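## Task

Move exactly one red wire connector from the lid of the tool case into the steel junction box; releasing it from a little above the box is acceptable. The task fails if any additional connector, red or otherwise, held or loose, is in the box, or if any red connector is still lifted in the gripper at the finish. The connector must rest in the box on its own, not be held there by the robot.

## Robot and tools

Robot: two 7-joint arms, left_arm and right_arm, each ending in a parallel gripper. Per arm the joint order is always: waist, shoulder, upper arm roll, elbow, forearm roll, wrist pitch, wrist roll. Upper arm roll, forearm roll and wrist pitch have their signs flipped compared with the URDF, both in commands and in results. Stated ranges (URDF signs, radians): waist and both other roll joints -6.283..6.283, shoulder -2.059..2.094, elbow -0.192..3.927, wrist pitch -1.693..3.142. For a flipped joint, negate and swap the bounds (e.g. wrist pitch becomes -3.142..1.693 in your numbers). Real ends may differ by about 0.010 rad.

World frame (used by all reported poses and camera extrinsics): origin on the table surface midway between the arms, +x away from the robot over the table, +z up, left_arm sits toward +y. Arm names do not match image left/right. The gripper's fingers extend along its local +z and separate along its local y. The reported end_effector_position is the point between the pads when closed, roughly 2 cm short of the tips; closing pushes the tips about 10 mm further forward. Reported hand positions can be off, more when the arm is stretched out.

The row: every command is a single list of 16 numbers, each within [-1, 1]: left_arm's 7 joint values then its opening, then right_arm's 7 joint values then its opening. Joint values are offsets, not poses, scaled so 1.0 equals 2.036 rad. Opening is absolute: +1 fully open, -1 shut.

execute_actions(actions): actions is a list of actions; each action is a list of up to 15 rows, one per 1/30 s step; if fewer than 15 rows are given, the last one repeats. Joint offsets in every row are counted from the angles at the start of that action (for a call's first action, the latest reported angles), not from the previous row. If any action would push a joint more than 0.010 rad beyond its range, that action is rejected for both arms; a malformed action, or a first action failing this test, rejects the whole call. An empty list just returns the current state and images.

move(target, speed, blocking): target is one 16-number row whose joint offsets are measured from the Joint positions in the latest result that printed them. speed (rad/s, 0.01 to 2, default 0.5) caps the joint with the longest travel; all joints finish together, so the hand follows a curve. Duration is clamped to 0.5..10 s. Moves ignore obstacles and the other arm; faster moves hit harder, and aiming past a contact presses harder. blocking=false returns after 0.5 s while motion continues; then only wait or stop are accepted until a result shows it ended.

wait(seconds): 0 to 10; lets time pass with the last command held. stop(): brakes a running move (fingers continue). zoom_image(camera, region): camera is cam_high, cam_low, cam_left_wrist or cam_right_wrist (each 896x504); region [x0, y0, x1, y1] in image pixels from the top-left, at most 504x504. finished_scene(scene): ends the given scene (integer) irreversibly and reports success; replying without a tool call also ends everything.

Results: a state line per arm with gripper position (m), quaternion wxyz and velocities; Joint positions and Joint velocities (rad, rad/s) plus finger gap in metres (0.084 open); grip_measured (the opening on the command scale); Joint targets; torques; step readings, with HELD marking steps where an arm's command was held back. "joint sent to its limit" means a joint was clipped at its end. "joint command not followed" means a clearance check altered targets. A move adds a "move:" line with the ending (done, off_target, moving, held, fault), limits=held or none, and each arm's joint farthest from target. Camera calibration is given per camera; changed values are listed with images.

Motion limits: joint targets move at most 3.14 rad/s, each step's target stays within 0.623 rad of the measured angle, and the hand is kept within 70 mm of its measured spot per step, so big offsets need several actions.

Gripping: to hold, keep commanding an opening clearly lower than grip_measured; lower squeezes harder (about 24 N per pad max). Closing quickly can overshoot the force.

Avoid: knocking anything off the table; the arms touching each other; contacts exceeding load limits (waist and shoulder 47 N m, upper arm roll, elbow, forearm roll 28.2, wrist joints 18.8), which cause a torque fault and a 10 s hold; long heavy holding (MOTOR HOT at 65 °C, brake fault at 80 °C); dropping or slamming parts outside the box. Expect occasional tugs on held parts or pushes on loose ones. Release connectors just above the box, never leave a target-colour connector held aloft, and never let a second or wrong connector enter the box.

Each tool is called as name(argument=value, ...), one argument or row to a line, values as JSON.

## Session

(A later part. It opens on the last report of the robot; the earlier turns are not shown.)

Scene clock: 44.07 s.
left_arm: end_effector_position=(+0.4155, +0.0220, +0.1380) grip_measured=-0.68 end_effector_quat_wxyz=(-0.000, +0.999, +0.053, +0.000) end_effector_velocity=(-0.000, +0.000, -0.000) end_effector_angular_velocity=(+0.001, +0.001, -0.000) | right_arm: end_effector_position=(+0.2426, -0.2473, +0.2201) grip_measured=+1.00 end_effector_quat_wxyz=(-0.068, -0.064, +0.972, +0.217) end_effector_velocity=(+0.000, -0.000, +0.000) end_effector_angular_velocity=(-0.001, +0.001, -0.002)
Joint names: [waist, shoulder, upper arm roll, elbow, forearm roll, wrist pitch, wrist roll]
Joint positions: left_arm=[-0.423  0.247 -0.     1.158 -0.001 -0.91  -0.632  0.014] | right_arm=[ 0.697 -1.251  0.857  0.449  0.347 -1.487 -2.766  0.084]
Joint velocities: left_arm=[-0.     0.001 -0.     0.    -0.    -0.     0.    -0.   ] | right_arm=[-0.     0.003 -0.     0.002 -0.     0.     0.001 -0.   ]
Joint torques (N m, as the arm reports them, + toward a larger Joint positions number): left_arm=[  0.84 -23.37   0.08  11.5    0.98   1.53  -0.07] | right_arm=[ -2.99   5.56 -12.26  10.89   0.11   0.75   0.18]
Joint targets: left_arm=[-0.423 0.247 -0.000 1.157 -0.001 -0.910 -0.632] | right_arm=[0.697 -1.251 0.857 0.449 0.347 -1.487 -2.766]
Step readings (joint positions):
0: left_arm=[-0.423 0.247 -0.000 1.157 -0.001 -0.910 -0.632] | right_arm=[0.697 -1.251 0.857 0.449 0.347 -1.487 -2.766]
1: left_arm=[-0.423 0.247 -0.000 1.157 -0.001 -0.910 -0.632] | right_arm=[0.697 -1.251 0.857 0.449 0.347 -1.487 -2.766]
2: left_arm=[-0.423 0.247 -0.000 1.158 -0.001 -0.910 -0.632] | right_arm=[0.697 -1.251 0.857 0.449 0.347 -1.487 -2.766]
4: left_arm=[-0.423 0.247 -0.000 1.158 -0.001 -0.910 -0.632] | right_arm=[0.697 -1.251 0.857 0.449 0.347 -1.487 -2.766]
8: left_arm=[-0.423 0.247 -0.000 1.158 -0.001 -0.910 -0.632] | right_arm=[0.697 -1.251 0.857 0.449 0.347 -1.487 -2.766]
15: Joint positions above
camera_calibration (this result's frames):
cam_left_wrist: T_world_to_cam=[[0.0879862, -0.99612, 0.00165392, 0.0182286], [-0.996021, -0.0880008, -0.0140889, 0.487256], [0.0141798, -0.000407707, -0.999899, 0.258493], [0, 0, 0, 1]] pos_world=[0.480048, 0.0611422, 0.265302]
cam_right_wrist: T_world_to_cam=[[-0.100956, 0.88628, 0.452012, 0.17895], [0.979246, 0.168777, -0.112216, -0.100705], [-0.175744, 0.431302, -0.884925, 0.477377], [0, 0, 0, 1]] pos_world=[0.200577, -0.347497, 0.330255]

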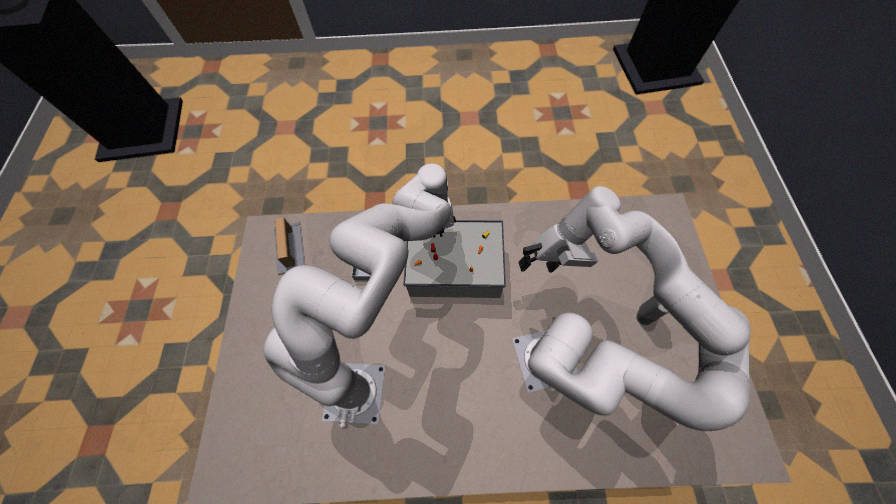

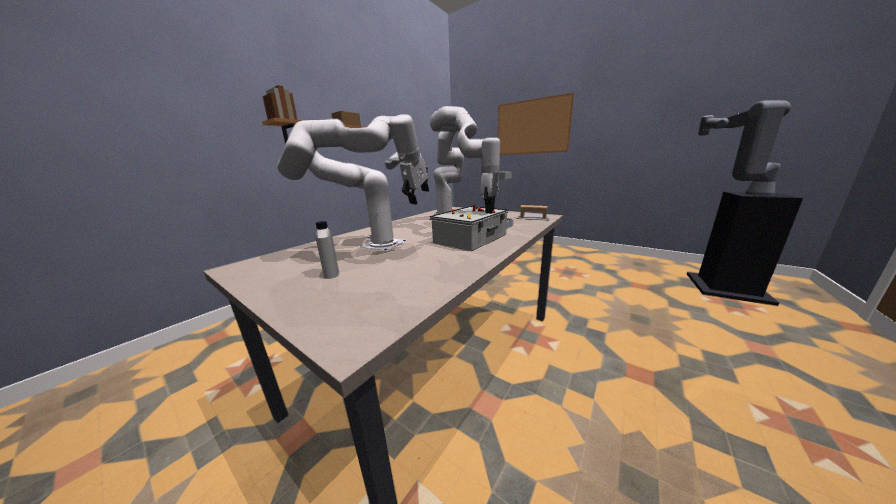

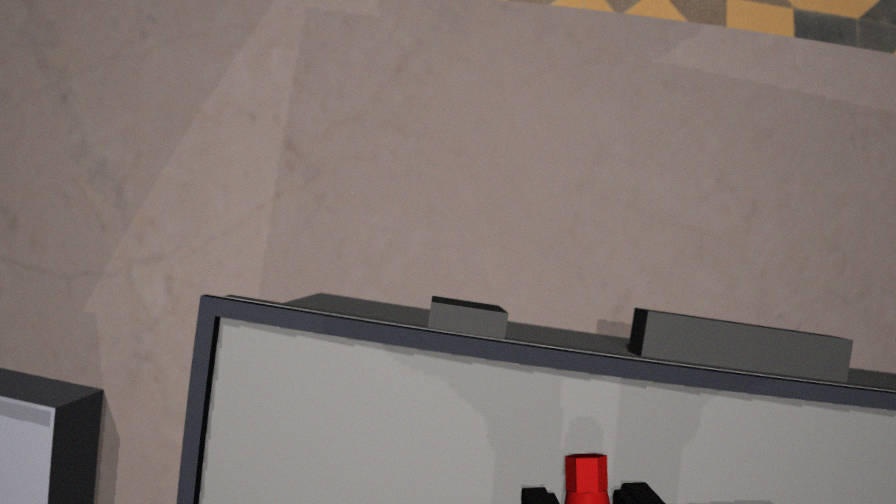

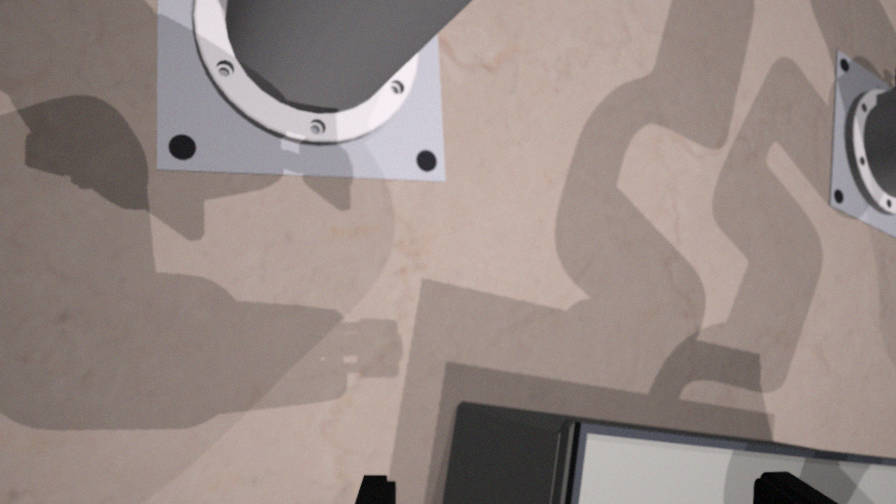

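move(
  target=[0,-0.022,0,0.038,0,-0.06,0,-0.9,0,0,0,0,0,0,0,1],
  speed=0.25,
)

move(
  target=[0.2235,-0.194,0,-0.2235,0,0.029,0.276,-0.9,0,0,0,0,0,0,0,1],
  speed=0.6,
)

Scene clock: 49.93 s.
left_arm: end_effector_position=(+0.4183, +0.0204, +0.1826) grip_measured=-0.68 end_effector_quat_wxyz=(-0.000, +0.999, +0.053, -0.000) end_effector_velocity=(+0.002, -0.001, +0.005) end_effector_angular_velocity=(-0.005, -0.009, -0.001) | right_arm: end_effector_position=(+0.2426, -0.2473, +0.2201) grip_measured=+1.00 end_effector_quat_wxyz=(-0.068, -0.064, +0.972, +0.217) end_effector_velocity=(-0.000, +0.000, -0.000) end_effector_angular_velocity=(+0.001, -0.000, +0.001)
Joint names: [waist, shoulder, upper arm roll, elbow, forearm roll, wrist pitch, wrist roll]
Joint positions: left_arm=[-0.423  0.203 -0.     1.235 -0.001 -1.032 -0.632  0.014] | right_arm=[ 0.697 -1.251  0.857  0.449  0.347 -1.487 -2.766  0.084]
Joint velocities: left_arm=[-0.    -0.006 -0.     0.005 -0.    -0.     0.001 -0.   ] | right_arm=[ 0.    -0.002 -0.    -0.001 -0.     0.    -0.    -0.   ]
Joint torques (N m, as the arm reports them, + toward a larger Joint positions number): left_arm=[  0.63 -23.99   0.46  12.74   0.75   1.74  -0.06] | right_arm=[ -3.04   5.78 -12.16  10.94   0.18   0.64   0.15]
Joint targets: left_arm=[-0.423 0.202 -0.000 1.235 -0.001 -1.032 -0.632] | right_arm=[0.697 -1.251 0.857 0.449 0.347 -1.487 -2.766]
move: done; limits=none; left_arm: farthest joint: the shoulder, 0.001 radians from its target (0.045 radians at the start); right_arm: farthest joint: the waist, 0.000 radians from its target (0.000 radians at the start)
camera_calibration (this result's frames):
cam_left_wrist: T_world_to_cam=[[0.0880686, -0.996114, 0.00105236, 0.0163645], [-0.996025, -0.0880748, -0.0132897, 0.490424], [0.0133308, 0.000122237, -0.999911, 0.303399], [0, 0, 0, 1]] pos_world=[0.482989, 0.0594579, 0.309873]
cam_right_wrist: T_world_to_cam=[[-0.100956, 0.88628, 0.452012, 0.17895], [0.979246, 0.168777, -0.112216, -0.100705], [-0.175744, 0.431302, -0.884925, 0.477377], [0, 0, 0, 1]] pos_world=[0.200577, -0.347497, 0.330255]

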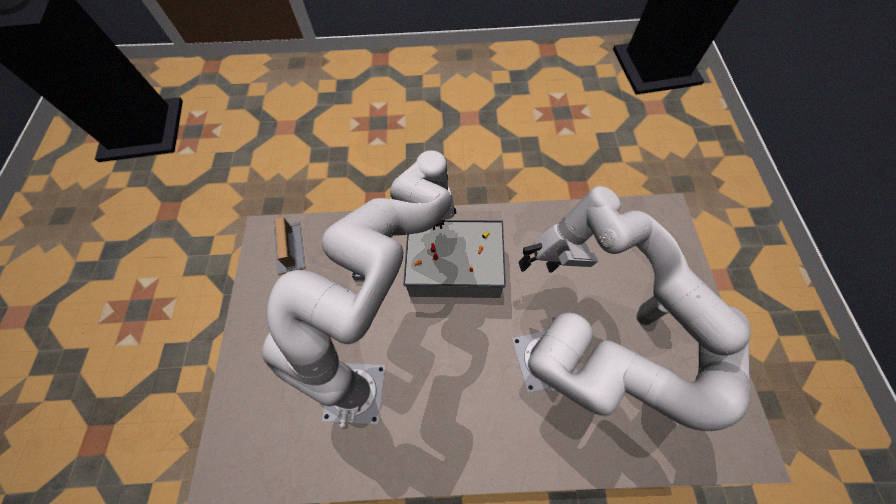

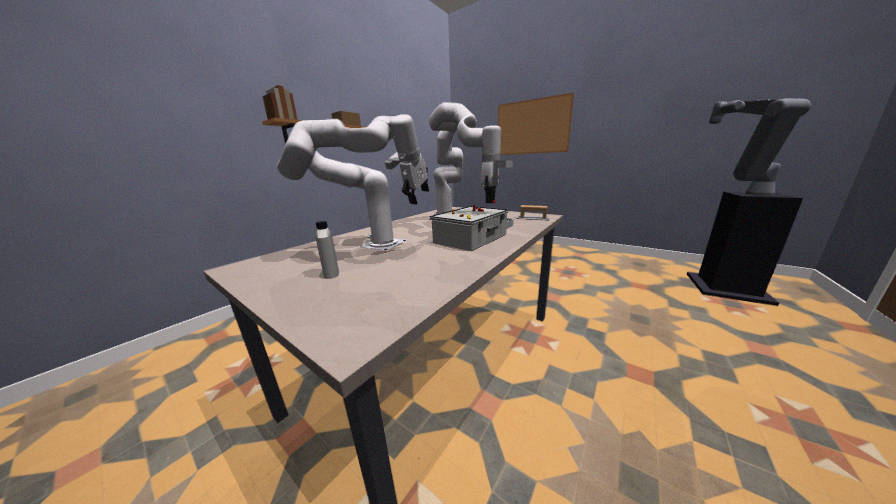

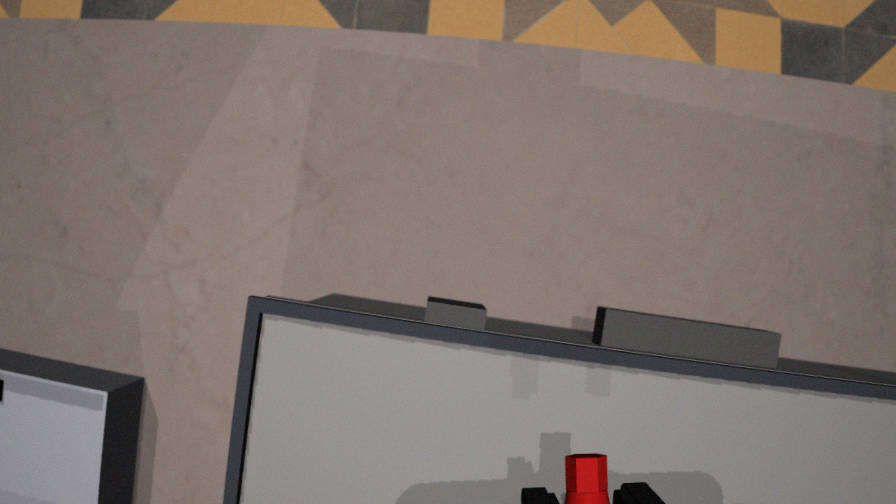

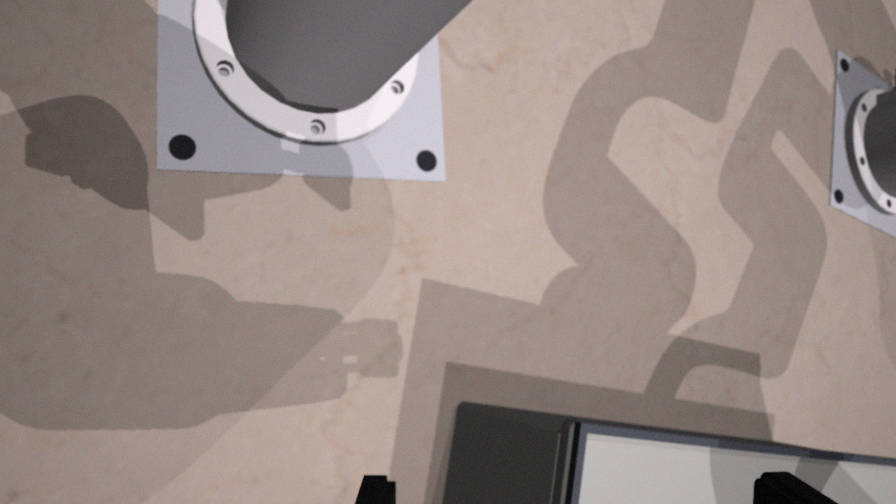

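Scene clock: 51.40 s.
left_arm: end_effector_position=(+0.3653, +0.2528, +0.1838) grip_measured=-0.68 end_effector_quat_wxyz=(-0.000, +1.000, -0.001, -0.001) end_effector_velocity=(-0.000, +0.003, +0.000) end_effector_angular_velocity=(-0.001, -0.001, +0.005) | right_arm: end_effector_position=(+0.2426, -0.2473, +0.2201) grip_measured=+1.00 end_effector_quat_wxyz=(-0.068, -0.064, +0.972, +0.217) end_effector_velocity=(+0.000, +0.000, +0.000) end_effector_angular_velocity=(+0.000, -0.000, -0.001)
Joint names: [waist, shoulder, upper arm roll, elbow, forearm roll, wrist pitch, wrist roll]
Joint positions: left_arm=[ 0.032 -0.192  0.     0.78  -0.001 -0.973 -0.071  0.014] | right_arm=[ 0.697 -1.251  0.857  0.449  0.347 -1.487 -2.766  0.084]
Joint velocities: left_arm=[ 0.003 -0.003 -0.003 -0.002 -0.    -0.     0.002 -0.   ] | right_arm=[-0.    -0.    -0.    -0.    -0.     0.     0.001  0.   ]
Joint torques (N m, as the arm reports them, + toward a larger Joint positions number): left_arm=[  1.04 -15.34  -0.03  12.35   0.46   1.65   0.03] | right_arm=[ -3.1    5.75 -12.21  10.93   0.29   0.73   0.16]
Joint targets: left_arm=[0.032 -0.192 -0.000 0.780 -0.001 -0.973 -0.070] | right_arm=[0.697 -1.251 0.857 0.449 0.347 -1.487 -2.766]
move: done; limits=none; left_arm: farthest joint: the waist, 0.000 radians from its target (0.455 radians at the start); right_arm: farthest joint: the waist, 0.000 radians from its target (0.000 radians at the start)
camera_calibration (this result's frames):
cam_left_wrist: T_world_to_cam=[[-0.0195844, -0.999807, 0.00119325, 0.292799], [-0.999739, 0.0195689, -0.0118226, 0.431999], [0.0117969, -0.00142448, -0.999929, 0.306302], [0, 0, 0, 1]] pos_world=[0.434007, 0.284725, 0.311038]
cam_right_wrist: T_world_to_cam=[[-0.100956, 0.88628, 0.452012, 0.17895], [0.979246, 0.168777, -0.112216, -0.100705], [-0.175744, 0.431302, -0.884925, 0.477377], [0, 0, 0, 1]] pos_world=[0.200577, -0.347497, 0.330255]

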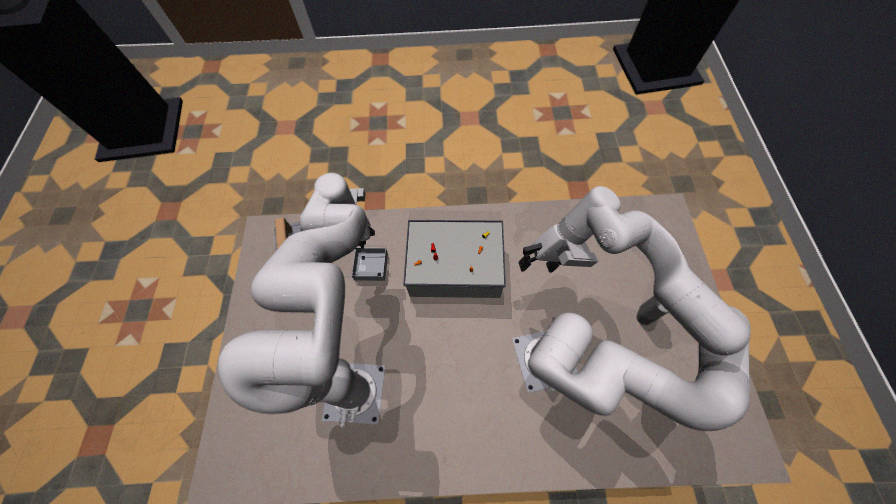

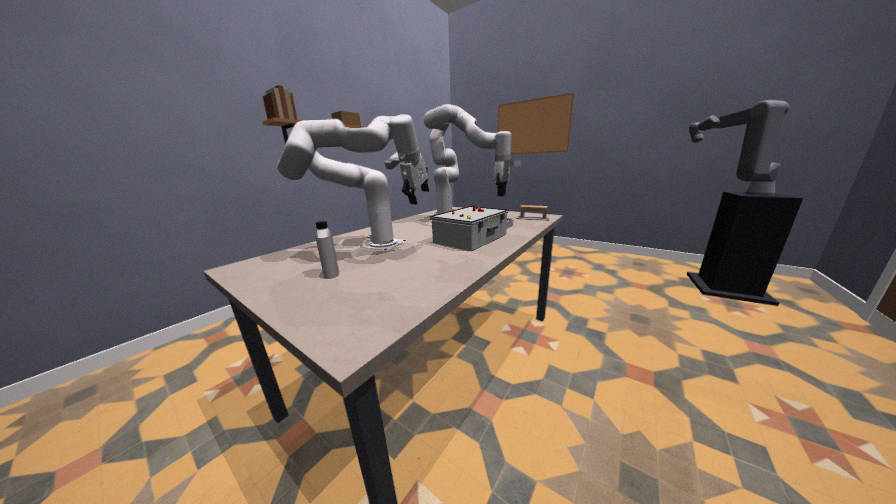

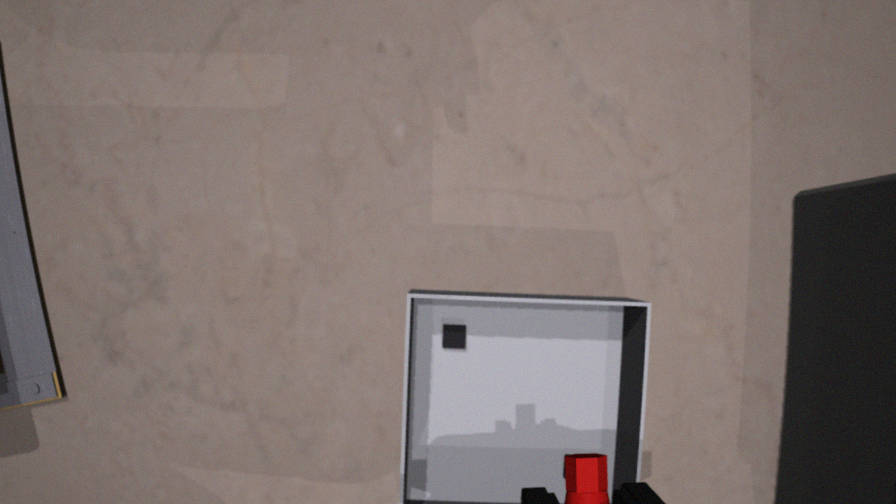

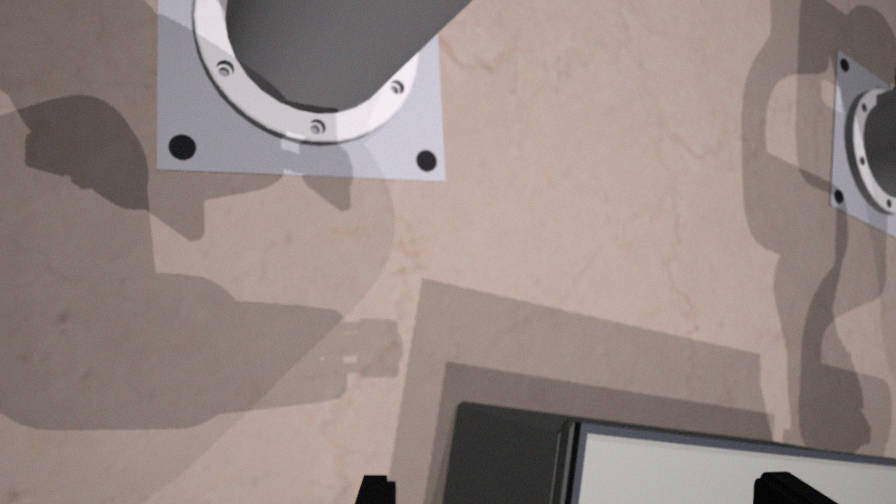

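move(
  target=[0,0.1314,0,-0.071,0,0.2028,0,-0.9,0,0,0,0,0,0,0,1],
  speed=0.4,
)

execute_actions(
  actions=[
    [[0,0,0,0,0,0,0,-0.3,0,0,0,0,0,0,0,1]],
  ],
)

move(
  target=[0,-0.1314,0,0.071,0,-0.2028,0,-0.3,0,0,0,0,0,0,0,1],
  speed=0.7,
)

Scene clock: 58.83 s.
left_arm: end_effector_position=(+0.3655, +0.2527, +0.0548) grip_measured=-0.68 end_effector_quat_wxyz=(-0.000, +1.000, -0.001, +0.000) end_effector_velocity=(-0.003, +0.000, -0.002) end_effector_angular_velocity=(+0.000, +0.007, -0.001) | right_arm: end_effector_position=(+0.2426, -0.2473, +0.2201) grip_measured=+1.00 end_effector_quat_wxyz=(-0.068, -0.064, +0.972, +0.217) end_effector_velocity=(+0.000, -0.000, +0.000) end_effector_angular_velocity=(-0.000, -0.001, -0.001)
Joint names: [waist, shoulder, upper arm roll, elbow, forearm roll, wrist pitch, wrist roll]
Joint positions: left_arm=[ 0.032  0.075  0.     0.636 -0.001 -0.56  -0.071  0.014] | right_arm=[ 0.697 -1.251  0.857  0.449  0.347 -1.487 -2.766  0.084]
Joint velocities: left_arm=[-0.     0.002 -0.    -0.004  0.    -0.     0.001 -0.   ] | right_arm=[-0.     0.001 -0.     0.001  0.     0.    -0.    -0.   ]
Joint torques (N m, as the arm reports them, + toward a larger Joint positions number): left_arm=[  0.2  -17.93   0.4    9.82   0.82   1.76   0.03] | right_arm=[ -3.08   5.68 -12.13  10.9    0.17   0.71   0.24]
Joint targets: left_arm=[0.032 0.076 0.000 0.635 -0.001 -0.560 -0.071] | right_arm=[0.697 -1.251 0.857 0.449 0.347 -1.487 -2.766]
move: done; limits=none; left_arm: farthest joint: the waist, 0.000 radians from its target (0.000 radians at the start); right_arm: farthest joint: the waist, 0.000 radians from its target (0.000 radians at the start)
camera_calibration (this result's frames):
cam_left_wrist: T_world_to_cam=[[-0.0197747, -0.999803, 0.00151122, 0.292922], [-0.999715, 0.0197526, -0.0134408, 0.430738], [0.0134083, -0.00177658, -0.999909, 0.176774], [0, 0, 0, 1]] pos_world=[0.434038, 0.28467, 0.182104]
cam_right_wrist: T_world_to_cam=[[-0.100956, 0.88628, 0.452012, 0.17895], [0.979246, 0.168777, -0.112216, -0.100705], [-0.175744, 0.431302, -0.884925, 0.477377], [0, 0, 0, 1]] pos_world=[0.200577, -0.347497, 0.330255]

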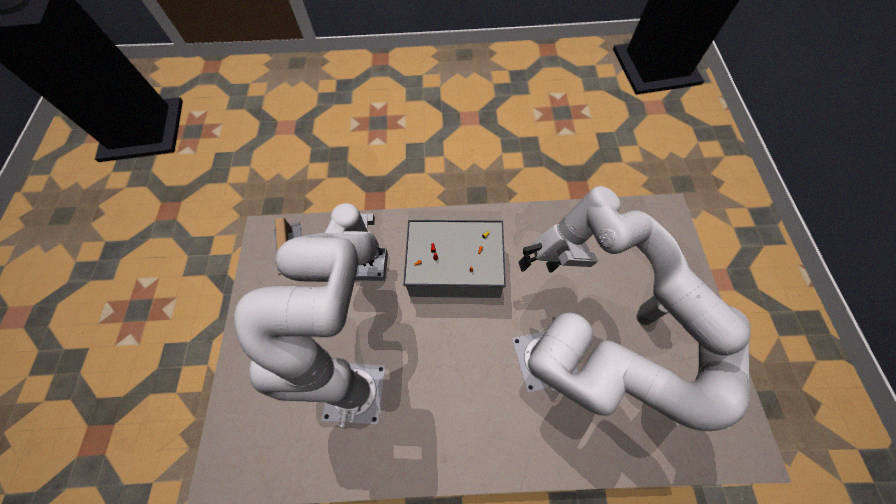

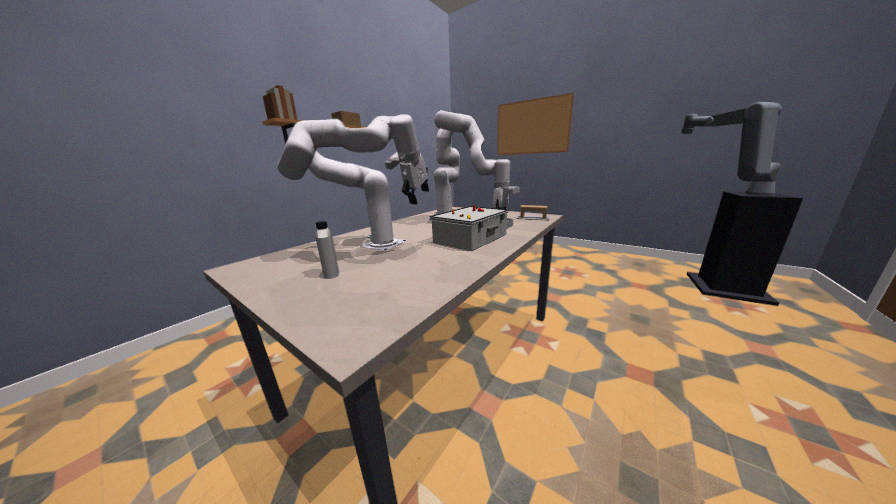

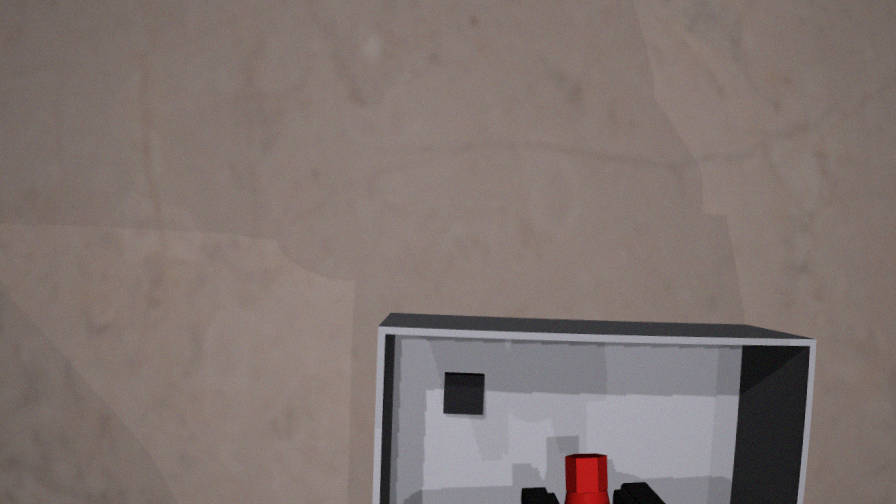

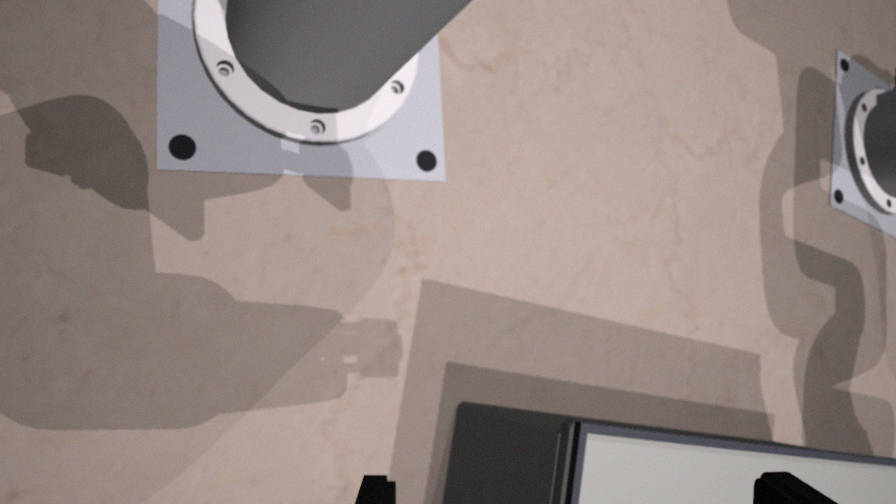

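Scene clock: 59.33 s.
left_arm: end_effector_position=(+0.3655, +0.2527, +0.0548) grip_measured=-0.32 end_effector_quat_wxyz=(-0.000, +1.000, -0.001, +0.000) end_effector_velocity=(+0.000, -0.000, +0.001) end_effector_angular_velocity=(-0.000, -0.001, -0.000) | right_arm: end_effector_position=(+0.2426, -0.2473, +0.2201) grip_measured=+1.00 end_effector_quat_wxyz=(-0.068, -0.064, +0.972, +0.217) end_effector_velocity=(+0.001, -0.000, +0.001) end_effector_angular_velocity=(+0.001, -0.001, -0.002)
Joint names: [waist, shoulder, upper arm roll, elbow, forearm roll, wrist pitch, wrist roll]
Joint positions: left_arm=[ 0.032  0.075  0.     0.636 -0.001 -0.56  -0.071  0.03 ] | right_arm=[ 0.697 -1.251  0.857  0.449  0.347 -1.487 -2.766  0.084]
Joint velocities: left_arm=[ 0.    -0.001  0.     0.     0.    -0.     0.    -0.   ] | right_arm=[-0.     0.     0.001  0.003 -0.    -0.    -0.    -0.   ]
Joint torques (N m, as the arm reports them, + toward a larger Joint positions number): left_arm=[  0.84 -18.19   0.3    9.81   0.86   1.65  -0.03] | right_arm=[ -2.93   5.8  -12.17  10.97   0.2    0.67   0.26]
Joint targets: left_arm=[0.032 0.075 0.000 0.636 -0.001 -0.560 -0.071] | right_arm=[0.697 -1.251 0.857 0.449 0.347 -1.487 -2.766]
Step readings (joint positions):
0: left_arm=[0.032 0.075 0.000 0.636 -0.001 -0.560 -0.071] | right_arm=[0.697 -1.251 0.857 0.449 0.347 -1.487 -2.766]
1: left_arm=[0.032 0.075 0.000 0.636 -0.001 -0.560 -0.071] | right_arm=[0.697 -1.251 0.857 0.449 0.347 -1.487 -2.766]
2: left_arm=[0.032 0.076 0.000 0.636 -0.001 -0.560 -0.071] | right_arm=[0.697 -1.251 0.857 0.449 0.347 -1.487 -2.766]
4: left_arm=[0.032 0.075 0.000 0.636 -0.001 -0.560 -0.071] | right_arm=[0.697 -1.251 0.857 0.449 0.347 -1.487 -2.766]
8: left_arm=[0.032 0.075 0.000 0.636 -0.001 -0.560 -0.071] | right_arm=[0.697 -1.251 0.857 0.449 0.347 -1.487 -2.766]
15: Joint positions above
camera_calibration (this result's frames):
cam_left_wrist: T_world_to_cam=[[-0.0197751, -0.999803, 0.00151238, 0.292922], [-0.999714, 0.019753, -0.0134629, 0.430746], [0.0134304, -0.00177818, -0.999908, 0.176775], [0, 0, 0, 1]] pos_world=[0.434041, 0.28467, 0.182114]
cam_right_wrist: T_world_to_cam=[[-0.100956, 0.88628, 0.452012, 0.17895], [0.979246, 0.168777, -0.112216, -0.100705], [-0.175744, 0.431302, -0.884925, 0.477377], [0, 0, 0, 1]] pos_world=[0.200577, -0.347497, 0.330255]

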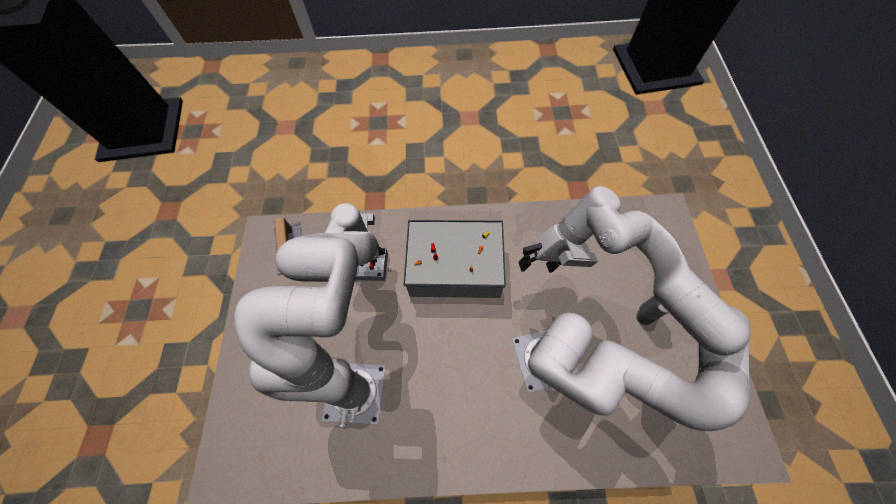

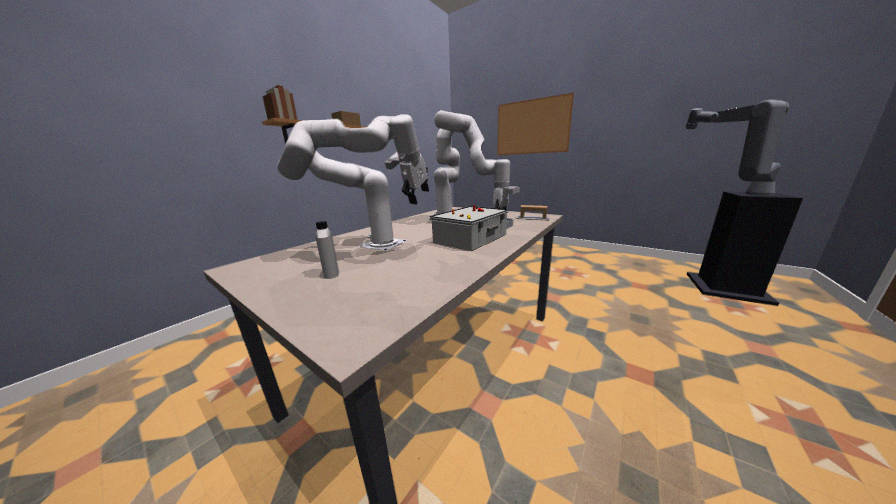

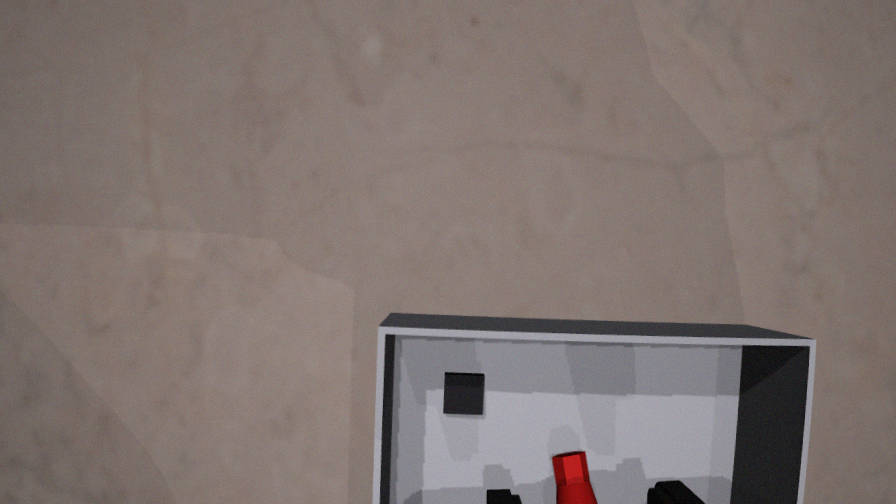

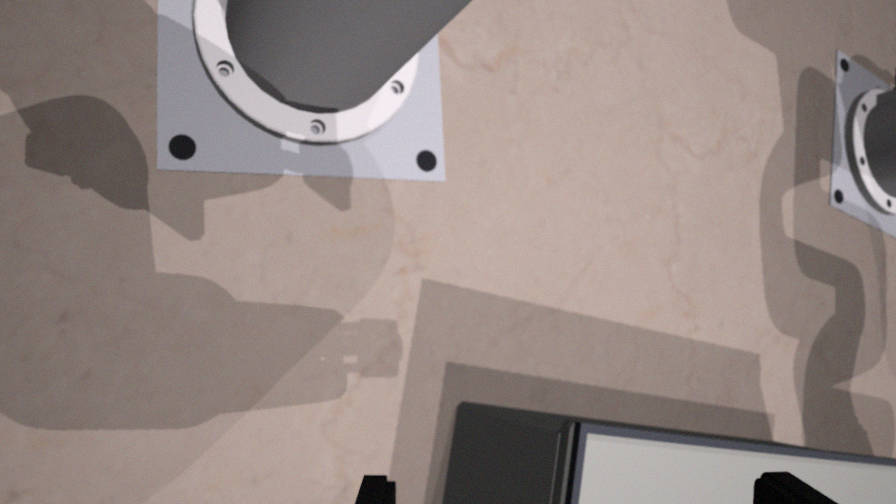

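Scene clock: 60.47 s.
left_arm: end_effector_position=(+0.3652, +0.2528, +0.1836) grip_measured=-0.32 end_effector_quat_wxyz=(-0.000, +1.000, -0.001, -0.001) end_effector_velocity=(+0.002, -0.000, +0.005) end_effector_angular_velocity=(-0.001, -0.011, -0.001) | right_arm: end_effector_position=(+0.2426, -0.2473, +0.2201) grip_measured=+1.00 end_effector_quat_wxyz=(-0.068, -0.064, +0.972, +0.217) end_effector_velocity=(+0.000, -0.000, +0.000) end_effector_angular_velocity=(-0.000, -0.000, -0.000)
Joint names: [waist, shoulder, upper arm roll, elbow, forearm roll, wrist pitch, wrist roll]
Joint positions: left_arm=[ 0.032 -0.191  0.     0.78  -0.001 -0.973 -0.071  0.03 ] | right_arm=[ 0.697 -1.251  0.857  0.449  0.347 -1.487 -2.766  0.084]
Joint velocities: left_arm=[-0.    -0.007  0.     0.006 -0.    -0.001  0.001 -0.   ] | right_arm=[-0.  0. -0.  0. -0.  0. -0.  0.]
Joint torques (N m, as the arm reports them, + toward a larger Joint positions number): left_arm=[  0.41 -14.83   0.07  12.07   0.78   1.57  -0.1 ] | right_arm=[ -3.21   5.78 -12.33  11.01   0.19   0.68   0.28]
Joint targets: left_arm=[0.032 -0.192 0.000 0.780 -0.001 -0.973 -0.071] | right_arm=[0.697 -1.251 0.857 0.449 0.347 -1.487 -2.766]
move: done; limits=none; left_arm: farthest joint: the shoulder, 0.001 radians from its target (0.268 radians at the start); right_arm: farthest joint: the waist, 0.000 radians from its target (0.000 radians at the start)
camera_calibration (this result's frames):
cam_left_wrist: T_world_to_cam=[[-0.0195768, -0.999808, 0.00117208, 0.292807], [-0.999744, 0.0195622, -0.0113833, 0.431832], [0.0113582, -0.00139462, -0.999935, 0.306262], [0, 0, 0, 1]] pos_world=[0.433975, 0.284731, 0.310814]
cam_right_wrist: T_world_to_cam=[[-0.100956, 0.88628, 0.452012, 0.17895], [0.979246, 0.168777, -0.112216, -0.100705], [-0.175744, 0.431302, -0.884925, 0.477377], [0, 0, 0, 1]] pos_world=[0.200577, -0.347497, 0.330255]

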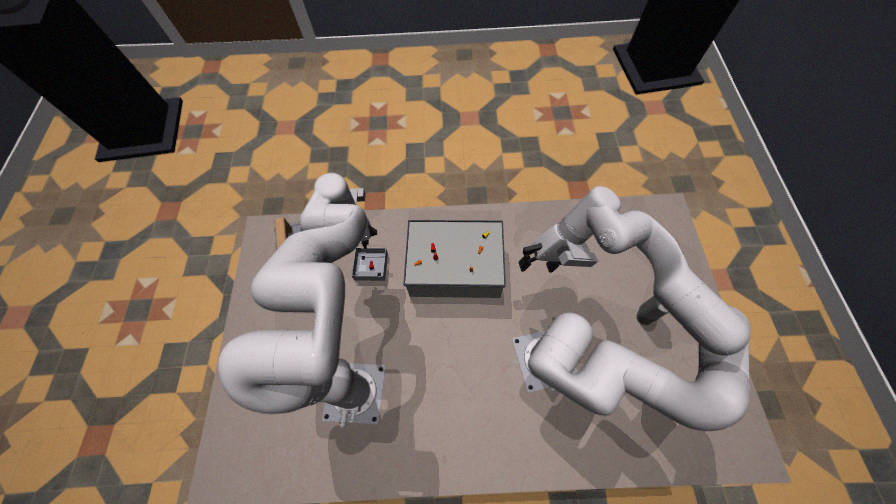

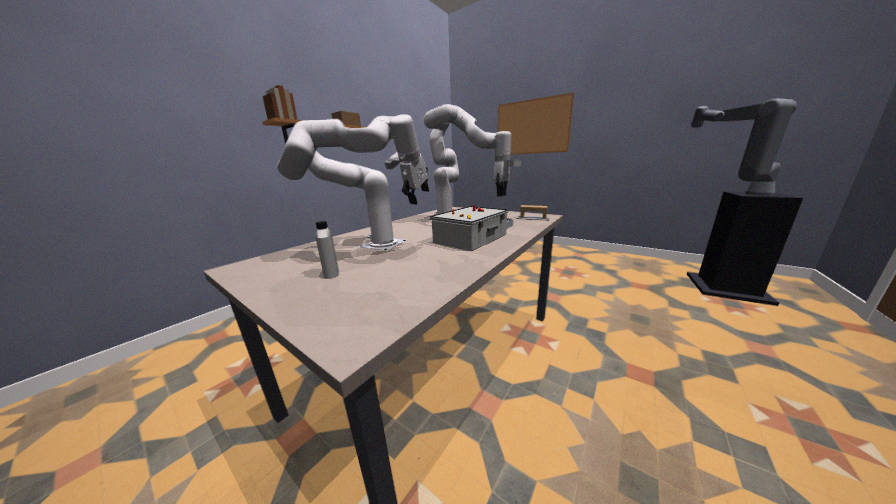

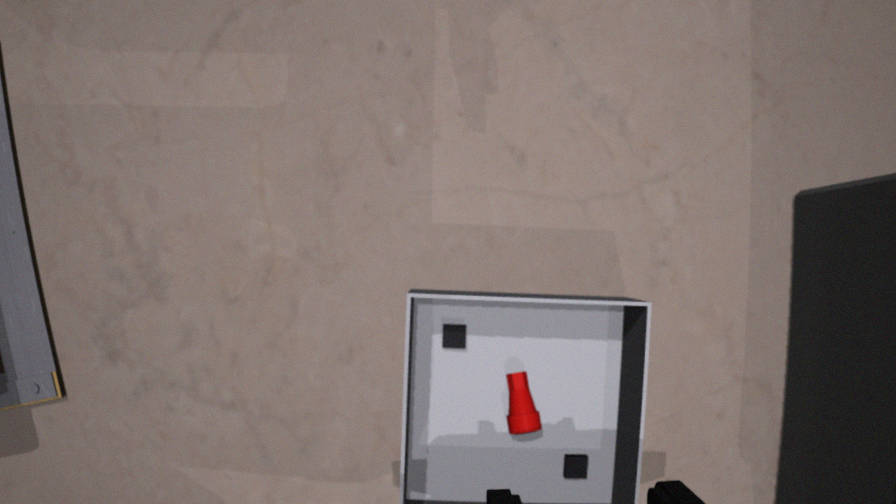

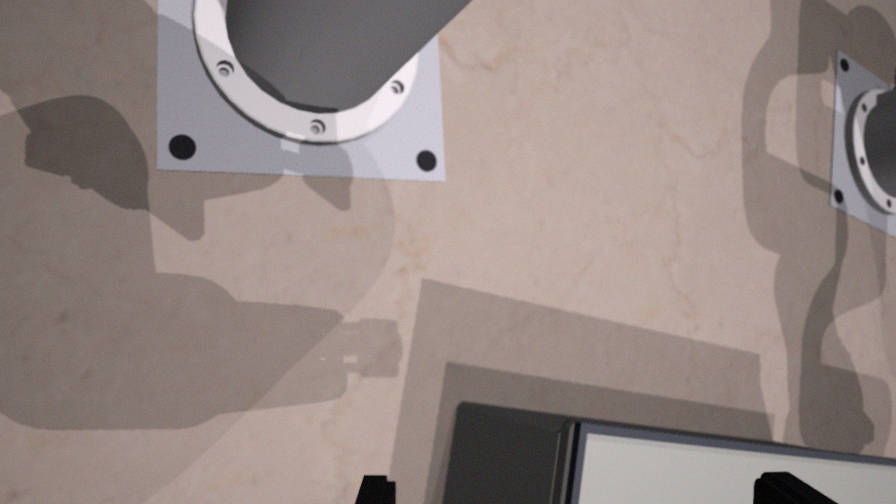

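finished_scene(
  scene=1,
)

The scene is finished: the task was done.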